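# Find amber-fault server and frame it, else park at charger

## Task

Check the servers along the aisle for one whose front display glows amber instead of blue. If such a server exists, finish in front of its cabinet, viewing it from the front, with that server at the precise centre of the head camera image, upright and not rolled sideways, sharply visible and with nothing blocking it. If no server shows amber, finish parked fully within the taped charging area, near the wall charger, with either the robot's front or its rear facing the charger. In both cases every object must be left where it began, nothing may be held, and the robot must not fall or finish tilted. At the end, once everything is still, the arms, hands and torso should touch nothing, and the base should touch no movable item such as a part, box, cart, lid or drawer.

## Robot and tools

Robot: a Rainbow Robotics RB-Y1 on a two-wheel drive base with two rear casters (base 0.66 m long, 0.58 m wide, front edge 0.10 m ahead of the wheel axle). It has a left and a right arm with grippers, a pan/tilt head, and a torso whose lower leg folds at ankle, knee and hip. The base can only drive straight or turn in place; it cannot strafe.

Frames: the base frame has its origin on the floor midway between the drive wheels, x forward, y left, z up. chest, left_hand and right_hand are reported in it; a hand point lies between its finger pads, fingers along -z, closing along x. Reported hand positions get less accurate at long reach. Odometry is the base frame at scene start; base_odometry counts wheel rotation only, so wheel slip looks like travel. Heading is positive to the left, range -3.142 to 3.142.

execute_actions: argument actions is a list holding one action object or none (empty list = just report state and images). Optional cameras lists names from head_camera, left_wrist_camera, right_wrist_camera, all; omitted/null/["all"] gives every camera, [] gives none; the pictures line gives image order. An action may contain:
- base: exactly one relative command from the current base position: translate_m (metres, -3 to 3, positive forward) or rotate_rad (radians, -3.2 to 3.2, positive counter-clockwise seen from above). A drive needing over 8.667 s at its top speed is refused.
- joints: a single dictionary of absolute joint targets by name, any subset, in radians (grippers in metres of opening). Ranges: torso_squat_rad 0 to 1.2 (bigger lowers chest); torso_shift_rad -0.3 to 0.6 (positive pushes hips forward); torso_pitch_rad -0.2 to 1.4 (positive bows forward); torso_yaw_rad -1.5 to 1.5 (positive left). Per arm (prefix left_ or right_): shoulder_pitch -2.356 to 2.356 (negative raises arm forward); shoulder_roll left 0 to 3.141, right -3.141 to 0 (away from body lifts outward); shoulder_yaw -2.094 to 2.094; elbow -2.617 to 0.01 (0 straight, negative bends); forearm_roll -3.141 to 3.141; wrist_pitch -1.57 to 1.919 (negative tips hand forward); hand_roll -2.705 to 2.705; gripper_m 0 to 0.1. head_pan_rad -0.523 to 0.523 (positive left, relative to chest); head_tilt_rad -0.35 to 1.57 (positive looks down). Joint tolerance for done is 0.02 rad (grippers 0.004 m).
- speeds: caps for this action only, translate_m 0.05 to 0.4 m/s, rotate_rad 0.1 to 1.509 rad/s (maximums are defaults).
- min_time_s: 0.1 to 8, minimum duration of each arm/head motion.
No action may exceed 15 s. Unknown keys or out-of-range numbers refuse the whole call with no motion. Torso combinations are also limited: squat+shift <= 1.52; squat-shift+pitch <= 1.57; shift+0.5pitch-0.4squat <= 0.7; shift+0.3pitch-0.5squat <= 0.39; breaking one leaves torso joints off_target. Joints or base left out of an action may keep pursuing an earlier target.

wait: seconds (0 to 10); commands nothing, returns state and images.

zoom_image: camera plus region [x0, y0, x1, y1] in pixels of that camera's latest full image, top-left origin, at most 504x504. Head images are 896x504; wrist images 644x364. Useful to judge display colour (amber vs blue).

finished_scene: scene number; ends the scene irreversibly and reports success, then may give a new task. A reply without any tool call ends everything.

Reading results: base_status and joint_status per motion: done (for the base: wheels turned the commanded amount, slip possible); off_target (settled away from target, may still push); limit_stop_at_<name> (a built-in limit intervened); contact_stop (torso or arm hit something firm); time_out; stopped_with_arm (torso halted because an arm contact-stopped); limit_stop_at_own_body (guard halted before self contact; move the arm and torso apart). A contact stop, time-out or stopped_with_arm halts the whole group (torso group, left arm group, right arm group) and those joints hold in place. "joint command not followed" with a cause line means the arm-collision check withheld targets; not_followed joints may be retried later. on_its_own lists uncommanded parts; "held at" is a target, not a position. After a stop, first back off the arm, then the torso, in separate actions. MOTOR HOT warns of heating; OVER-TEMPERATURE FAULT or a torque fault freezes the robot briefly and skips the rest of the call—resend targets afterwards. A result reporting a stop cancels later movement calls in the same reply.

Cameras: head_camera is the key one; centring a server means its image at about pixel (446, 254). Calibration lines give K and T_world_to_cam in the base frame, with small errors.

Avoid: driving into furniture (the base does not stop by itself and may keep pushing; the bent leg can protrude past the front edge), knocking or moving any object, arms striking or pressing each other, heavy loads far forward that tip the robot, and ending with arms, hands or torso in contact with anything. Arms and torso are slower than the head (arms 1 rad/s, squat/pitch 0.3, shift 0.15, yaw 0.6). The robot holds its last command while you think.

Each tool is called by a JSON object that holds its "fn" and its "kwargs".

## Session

{"fn": "execute_actions", "kwargs": {"actions": []}}

Scene clock: 0.00 s.
base_odometry: x=+0.000 y=+0.000 heading=+0.000 (m, m, rad; odometry frame)
base_status: not commanded
joint_positions: torso_squat_rad=+0.350 torso_shift_rad=+0.000 torso_pitch_rad=+0.001 torso_yaw_rad=-0.001 left_shoulder_pitch_rad=-0.008 left_shoulder_roll_rad=-0.005 left_shoulder_yaw_rad=-0.016 left_elbow_rad=-0.103 left_forearm_roll_rad=+0.014 left_wrist_pitch_rad=-0.015 left_hand_roll_rad=-0.031 left_gripper_m=+0.100 right_shoulder_pitch_rad=+0.005 right_shoulder_roll_rad=-0.002 right_shoulder_yaw_rad=+0.030 right_elbow_rad=-0.194 right_forearm_roll_rad=-0.047 right_wrist_pitch_rad=-0.030 right_hand_roll_rad=-0.024 right_gripper_m=+0.100 head_pan_rad=-0.001 head_tilt_rad=+0.401
joint_status: not commanded
chest: x=-0.2278 y=+0.0006 z=+1.2475 quat_wxyz=(+1.000, +0.000, +0.000, +0.000) (m; base frame)
left_hand: x=-0.1685 y=+0.2155 z=+0.5650 quat_wxyz=(+0.998, -0.003, -0.063, -0.018) (m; base frame)
right_hand: x=-0.1305 y=-0.2188 z=+0.5693 quat_wxyz=(+0.994, +0.004, -0.109, -0.021) (m; base frame)
pictures: head_camera, left_wrist_camera, right_wrist_camera
camera_calibration (this result's frames):
head_camera: T_world_to_cam=[[-0.0406105, -0.999174, -0.00144477, -0.00102041], [-0.379514, 0.0167625, -0.925034, 1.3174], [0.924294, -0.0370178, -0.379881, 0.678462], [0, 0, 0, 1]] pos_world=[-0.127171, 0.00201272, 1.47637]
left_wrist_camera: T_world_to_cam=[[0.992595, -0.0148548, 0.120563, 0.10025], [-0.0897187, -0.758758, 0.645165, -0.185949], [0.0818944, -0.651204, -0.754471, 0.668888], [0, 0, 0, 1]] pos_world=[-0.170969, 0.295982, 0.612538]
right_wrist_camera: T_world_to_cam=[[-0.960823, 0.0504679, -0.272531, 0.0417526], [-0.146579, 0.741999, 0.65418, -0.19827], [0.235233, 0.668498, -0.705532, 0.664801], [0, 0, 0, 1]] pos_world=[-0.145328, -0.299409, 0.610122]
Images, in order (width x height): head_camera 896x504, left_wrist_camera 644x364, right_wrist_camera 644x364.

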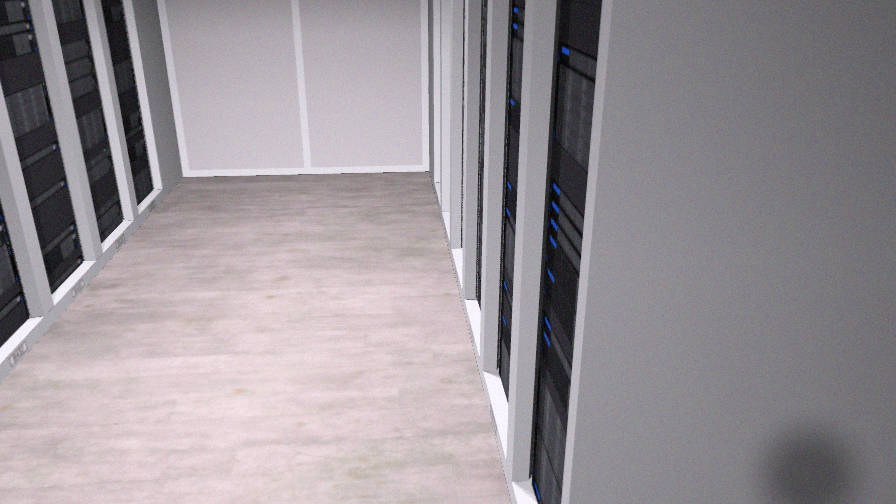

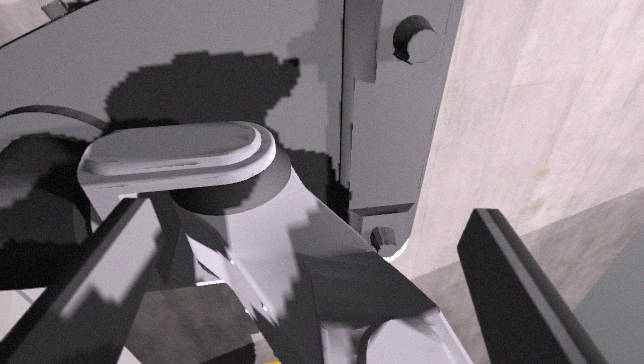

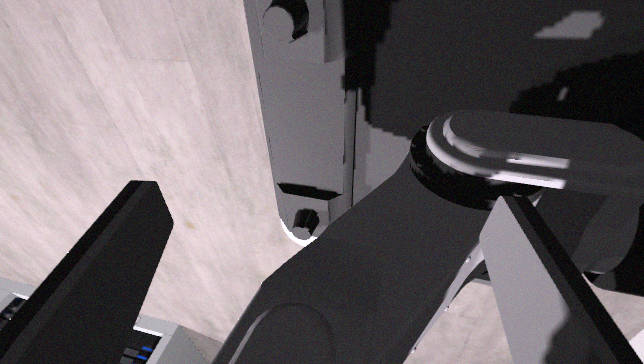

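{"fn": "execute_actions", "kwargs": {"actions": [{"base":{"rotate_rad":0.5},"joints":{"head_tilt_rad":0.2,"head_pan_rad":0.15}}], "cameras": ["head_camera"]}}

Scene clock: 2.83 s.
base_odometry: x=+0.000 y=+0.000 heading=+0.500 (m, m, rad; odometry frame)
base_status: done
joint_positions: torso_squat_rad=+0.350 torso_shift_rad=+0.000 torso_pitch_rad=+0.001 torso_yaw_rad=-0.001 left_shoulder_pitch_rad=-0.008 left_shoulder_roll_rad=-0.005 left_shoulder_yaw_rad=-0.016 left_elbow_rad=-0.103 left_forearm_roll_rad=+0.014 left_wrist_pitch_rad=-0.015 left_hand_roll_rad=-0.031 left_gripper_m=+0.100 right_shoulder_pitch_rad=+0.005 right_shoulder_roll_rad=-0.002 right_shoulder_yaw_rad=+0.030 right_elbow_rad=-0.194 right_forearm_roll_rad=-0.047 right_wrist_pitch_rad=-0.030 right_hand_roll_rad=-0.024 right_gripper_m=+0.100 head_pan_rad=+0.150 head_tilt_rad=+0.200
joint_status: all done
chest: x=-0.2278 y=+0.0006 z=+1.2475 quat_wxyz=(+1.000, +0.000, +0.000, +0.000) (m; base frame)
left_hand: x=-0.1685 y=+0.2155 z=+0.5650 quat_wxyz=(+0.998, -0.003, -0.063, -0.018) (m; base frame)
right_hand: x=-0.1305 y=-0.2188 z=+0.5693 quat_wxyz=(+0.994, +0.004, -0.109, -0.021) (m; base frame)
pictures: head_camera
camera_calibration (this result's frames):
head_camera: T_world_to_cam=[[0.111339, -0.993738, -0.00935837, 0.0416469], [-0.187851, -0.011798, -0.982127, 1.43948], [0.975867, 0.111107, -0.187989, 0.411194], [0, 0, 0, 1]] pos_world=[-0.135499, 0.0126825, 1.49144]
Images, in order (width x height): head_camera 896x504.

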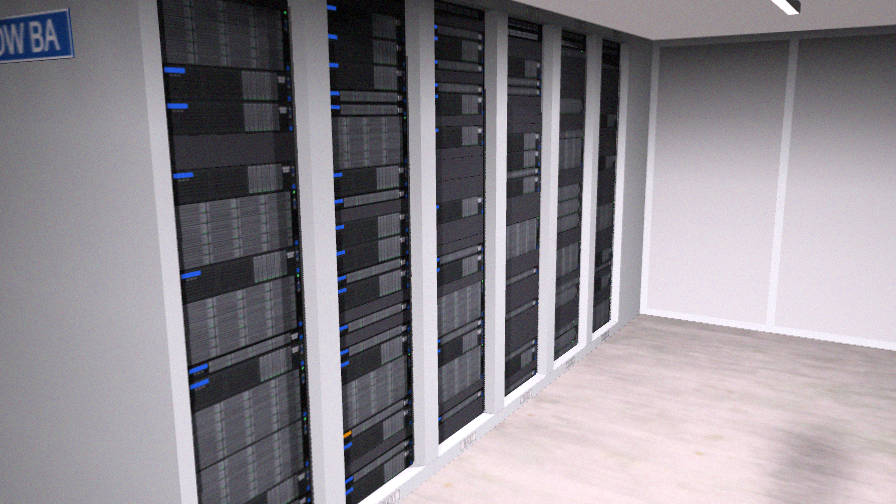

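{"fn": "execute_actions", "kwargs": {"actions": [{"base":{"rotate_rad":-0.235}}], "cameras": []}}

{"fn": "execute_actions", "kwargs": {"actions": [{"base":{"translate_m":1.91},"joints":{"torso_squat_rad":0.7}}], "cameras": []}}

{"fn": "execute_actions", "kwargs": {"actions": [{"base":{"rotate_rad":1.335},"joints":{"torso_squat_rad":1.2,"left_shoulder_roll_rad":0.35,"right_shoulder_roll_rad":-0.35,"head_pan_rad":0.04,"head_tilt_rad":0.55}}]}}

Scene clock: 7.07 s.
base_odometry: x=+0.000 y=+0.000 heading=+0.265 (m, m, rad; odometry frame)
base_status: done
joint_positions: torso_squat_rad=+0.350 torso_shift_rad=+0.000 torso_pitch_rad=+0.001 torso_yaw_rad=-0.001 left_shoulder_pitch_rad=-0.008 left_shoulder_roll_rad=-0.005 left_shoulder_yaw_rad=-0.016 left_elbow_rad=-0.103 left_forearm_roll_rad=+0.014 left_wrist_pitch_rad=-0.015 left_hand_roll_rad=-0.031 left_gripper_m=+0.100 right_shoulder_pitch_rad=+0.005 right_shoulder_roll_rad=-0.002 right_shoulder_yaw_rad=+0.030 right_elbow_rad=-0.194 right_forearm_roll_rad=-0.047 right_wrist_pitch_rad=-0.030 right_hand_roll_rad=-0.024 right_gripper_m=+0.100 head_pan_rad=+0.150 head_tilt_rad=+0.200
joint_status: not commanded
chest: x=-0.2278 y=+0.0006 z=+1.2475 quat_wxyz=(+1.000, +0.000, +0.000, +0.000) (m; base frame)
left_hand: x=-0.1685 y=+0.2155 z=+0.5650 quat_wxyz=(+0.998, -0.003, -0.063, -0.018) (m; base frame)
right_hand: x=-0.1305 y=-0.2188 z=+0.5693 quat_wxyz=(+0.994, +0.003, -0.109, -0.021) (m; base frame)
pictures: none
No camera images: the call's "cameras" was empty. Leave "cameras" out to get every camera's image.

Scene clock: 13.33 s.
base_odometry: x=+1.843 y=+0.501 heading=+0.266 (m, m, rad; odometry frame)
base_status: done
joint_positions: torso_squat_rad=+0.700 torso_shift_rad=+0.000 torso_pitch_rad=+0.001 torso_yaw_rad=-0.001 left_shoulder_pitch_rad=-0.008 left_shoulder_roll_rad=-0.005 left_shoulder_yaw_rad=-0.016 left_elbow_rad=-0.103 left_forearm_roll_rad=+0.014 left_wrist_pitch_rad=-0.015 left_hand_roll_rad=-0.031 left_gripper_m=+0.100 right_shoulder_pitch_rad=+0.004 right_shoulder_roll_rad=-0.002 right_shoulder_yaw_rad=+0.030 right_elbow_rad=-0.194 right_forearm_roll_rad=-0.047 right_wrist_pitch_rad=-0.030 right_hand_roll_rad=-0.024 right_gripper_m=+0.100 head_pan_rad=+0.150 head_tilt_rad=+0.200
joint_status: all done
chest: x=-0.2278 y=+0.0006 z=+1.1253 quat_wxyz=(+1.000, +0.000, +0.000, +0.000) (m; base frame)
left_hand: x=-0.1685 y=+0.2155 z=+0.4428 quat_wxyz=(+0.998, -0.003, -0.063, -0.018) (m; base frame)
right_hand: x=-0.1304 y=-0.2189 z=+0.4471 quat_wxyz=(+0.994, +0.003, -0.109, -0.021) (m; base frame)
pictures: none
No camera images: the call's "cameras" was empty. Leave "cameras" out to get every camera's image.

Scene clock: 17.00 s.
base_odometry: x=+1.843 y=+0.501 heading=+1.601 (m, m, rad; odometry frame)
base_status: done
joint_positions: torso_squat_rad=+1.200 torso_shift_rad=+0.000 torso_pitch_rad=+0.001 torso_yaw_rad=-0.001 left_shoulder_pitch_rad=-0.008 left_shoulder_roll_rad=+0.350 left_shoulder_yaw_rad=-0.016 left_elbow_rad=-0.103 left_forearm_roll_rad=+0.014 left_wrist_pitch_rad=-0.015 left_hand_roll_rad=-0.031 left_gripper_m=+0.100 right_shoulder_pitch_rad=+0.005 right_shoulder_roll_rad=-0.350 right_shoulder_yaw_rad=+0.030 right_elbow_rad=-0.194 right_forearm_roll_rad=-0.047 right_wrist_pitch_rad=-0.030 right_hand_roll_rad=-0.024 right_gripper_m=+0.100 head_pan_rad=+0.040 head_tilt_rad=+0.550
joint_status: all done
chest: x=-0.2279 y=+0.0004 z=+0.8437 quat_wxyz=(+1.000, +0.000, +0.000, +0.000) (m; base frame)
left_hand: x=-0.1679 y=+0.4808 z=+0.2071 quat_wxyz=(+0.983, +0.174, -0.059, -0.027) (m; base frame)
right_hand: x=-0.1307 y=-0.4778 z=+0.2107 quat_wxyz=(+0.979, -0.169, -0.111, -0.001) (m; base frame)
pictures: head_camera, left_wrist_camera, right_wrist_camera
camera_calibration (this result's frames):
head_camera: T_world_to_cam=[[0.0005038, -0.99999, 0.0043309, 0.000573386], [-0.51297, -0.0039761, -0.858397, 0.846804], [0.858406, -0.00178916, -0.512967, 0.650419], [0, 0, 0, 1]] pos_world=[-0.123939, 0.00510406, 1.06054]
left_wrist_camera: T_world_to_cam=[[0.992528, -0.0535799, 0.109622, 0.167593], [-0.0881848, -0.935925, 0.340982, 0.394749], [0.0843281, -0.348101, -0.933657, 0.463276], [0, 0, 0, 1]] pos_world=[-0.170597, 0.539702, 0.279566]
right_wrist_camera: T_world_to_cam=[[-0.960981, -0.0471015, -0.272575, -0.0897531], [-0.147725, 0.920497, 0.36175, 0.375217], [0.233865, 0.387901, -0.891538, 0.489962], [0, 0, 0, 1]] pos_world=[-0.145407, -0.53967, 0.27662]
Images, in order (width x height): head_camera 896x504, left_wrist_camera 644x364, right_wrist_camera 644x364.

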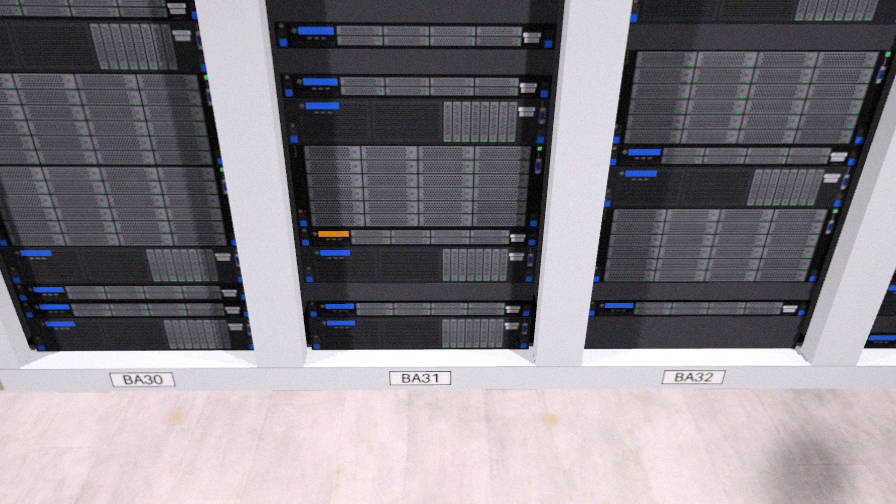

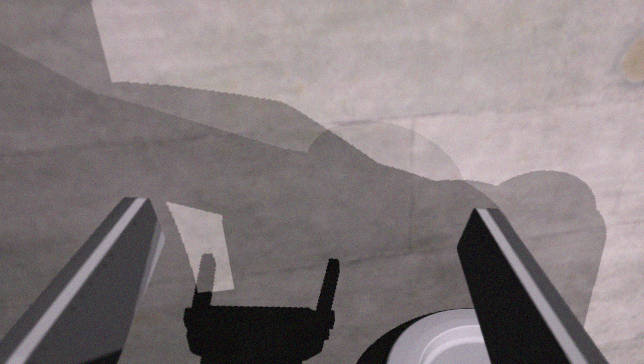

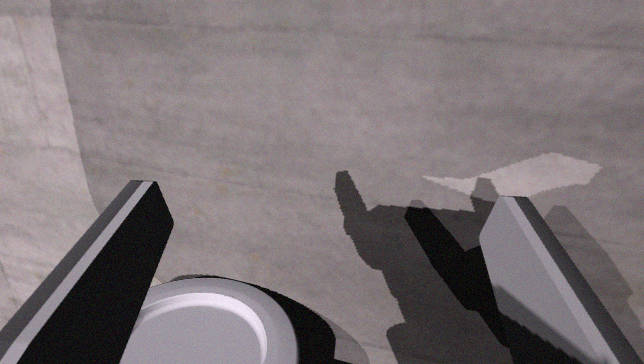

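{"fn": "execute_actions", "kwargs": {"actions": [{"base":{"translate_m":-0.08},"joints":{"torso_pitch_rad":-0.15,"head_pan_rad":0.07,"head_tilt_rad":0.63}}], "cameras": ["head_camera"]}}

Scene clock: 19.17 s.
base_odometry: x=+1.845 y=+0.421 heading=+1.602 (m, m, rad; odometry frame)
base_status: done
joint_positions: torso_squat_rad=+1.200 torso_shift_rad=+0.000 torso_pitch_rad=-0.150 torso_yaw_rad=-0.001 left_shoulder_pitch_rad=-0.008 left_shoulder_roll_rad=+0.350 left_shoulder_yaw_rad=-0.016 left_elbow_rad=-0.103 left_forearm_roll_rad=+0.014 left_wrist_pitch_rad=-0.015 left_hand_roll_rad=-0.031 left_gripper_m=+0.100 right_shoulder_pitch_rad=+0.005 right_shoulder_roll_rad=-0.350 right_shoulder_yaw_rad=+0.030 right_elbow_rad=-0.194 right_forearm_roll_rad=-0.047 right_wrist_pitch_rad=-0.030 right_hand_roll_rad=-0.024 right_gripper_m=+0.100 head_pan_rad=+0.070 head_tilt_rad=+0.630
joint_status: all done
chest: x=-0.2743 y=+0.0004 z=+0.8402 quat_wxyz=(+0.997, +0.000, -0.075, +0.000) (m; base frame)
left_hand: x=-0.1195 y=+0.4808 z=+0.2198 quat_wxyz=(+0.975, +0.175, -0.133, -0.014) (m; base frame)
right_hand: x=-0.0832 y=-0.4778 z=+0.2290 quat_wxyz=(+0.968, -0.168, -0.184, -0.014) (m; base frame)
pictures: head_camera
camera_calibration (this result's frames):
head_camera: T_world_to_cam=[[0.0295021, -0.999493, 0.011973, 0.000853105], [-0.450615, -0.0239909, -0.892396, 0.858404], [0.892231, 0.0209323, -0.451094, 0.660136], [0, 0, 0, 1]] pos_world=[-0.20221, 0.00762837, 1.06381]
Images, in order (width x height): head_camera 896x504.

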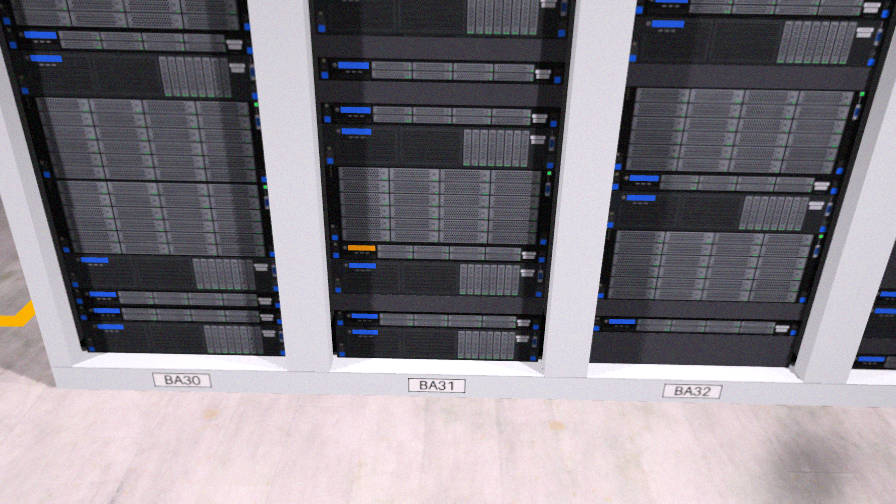

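Centered on the server (y≈252).

{"fn": "finished_scene", "kwargs": {"scene": 2}}

The scene is finished: the task was done.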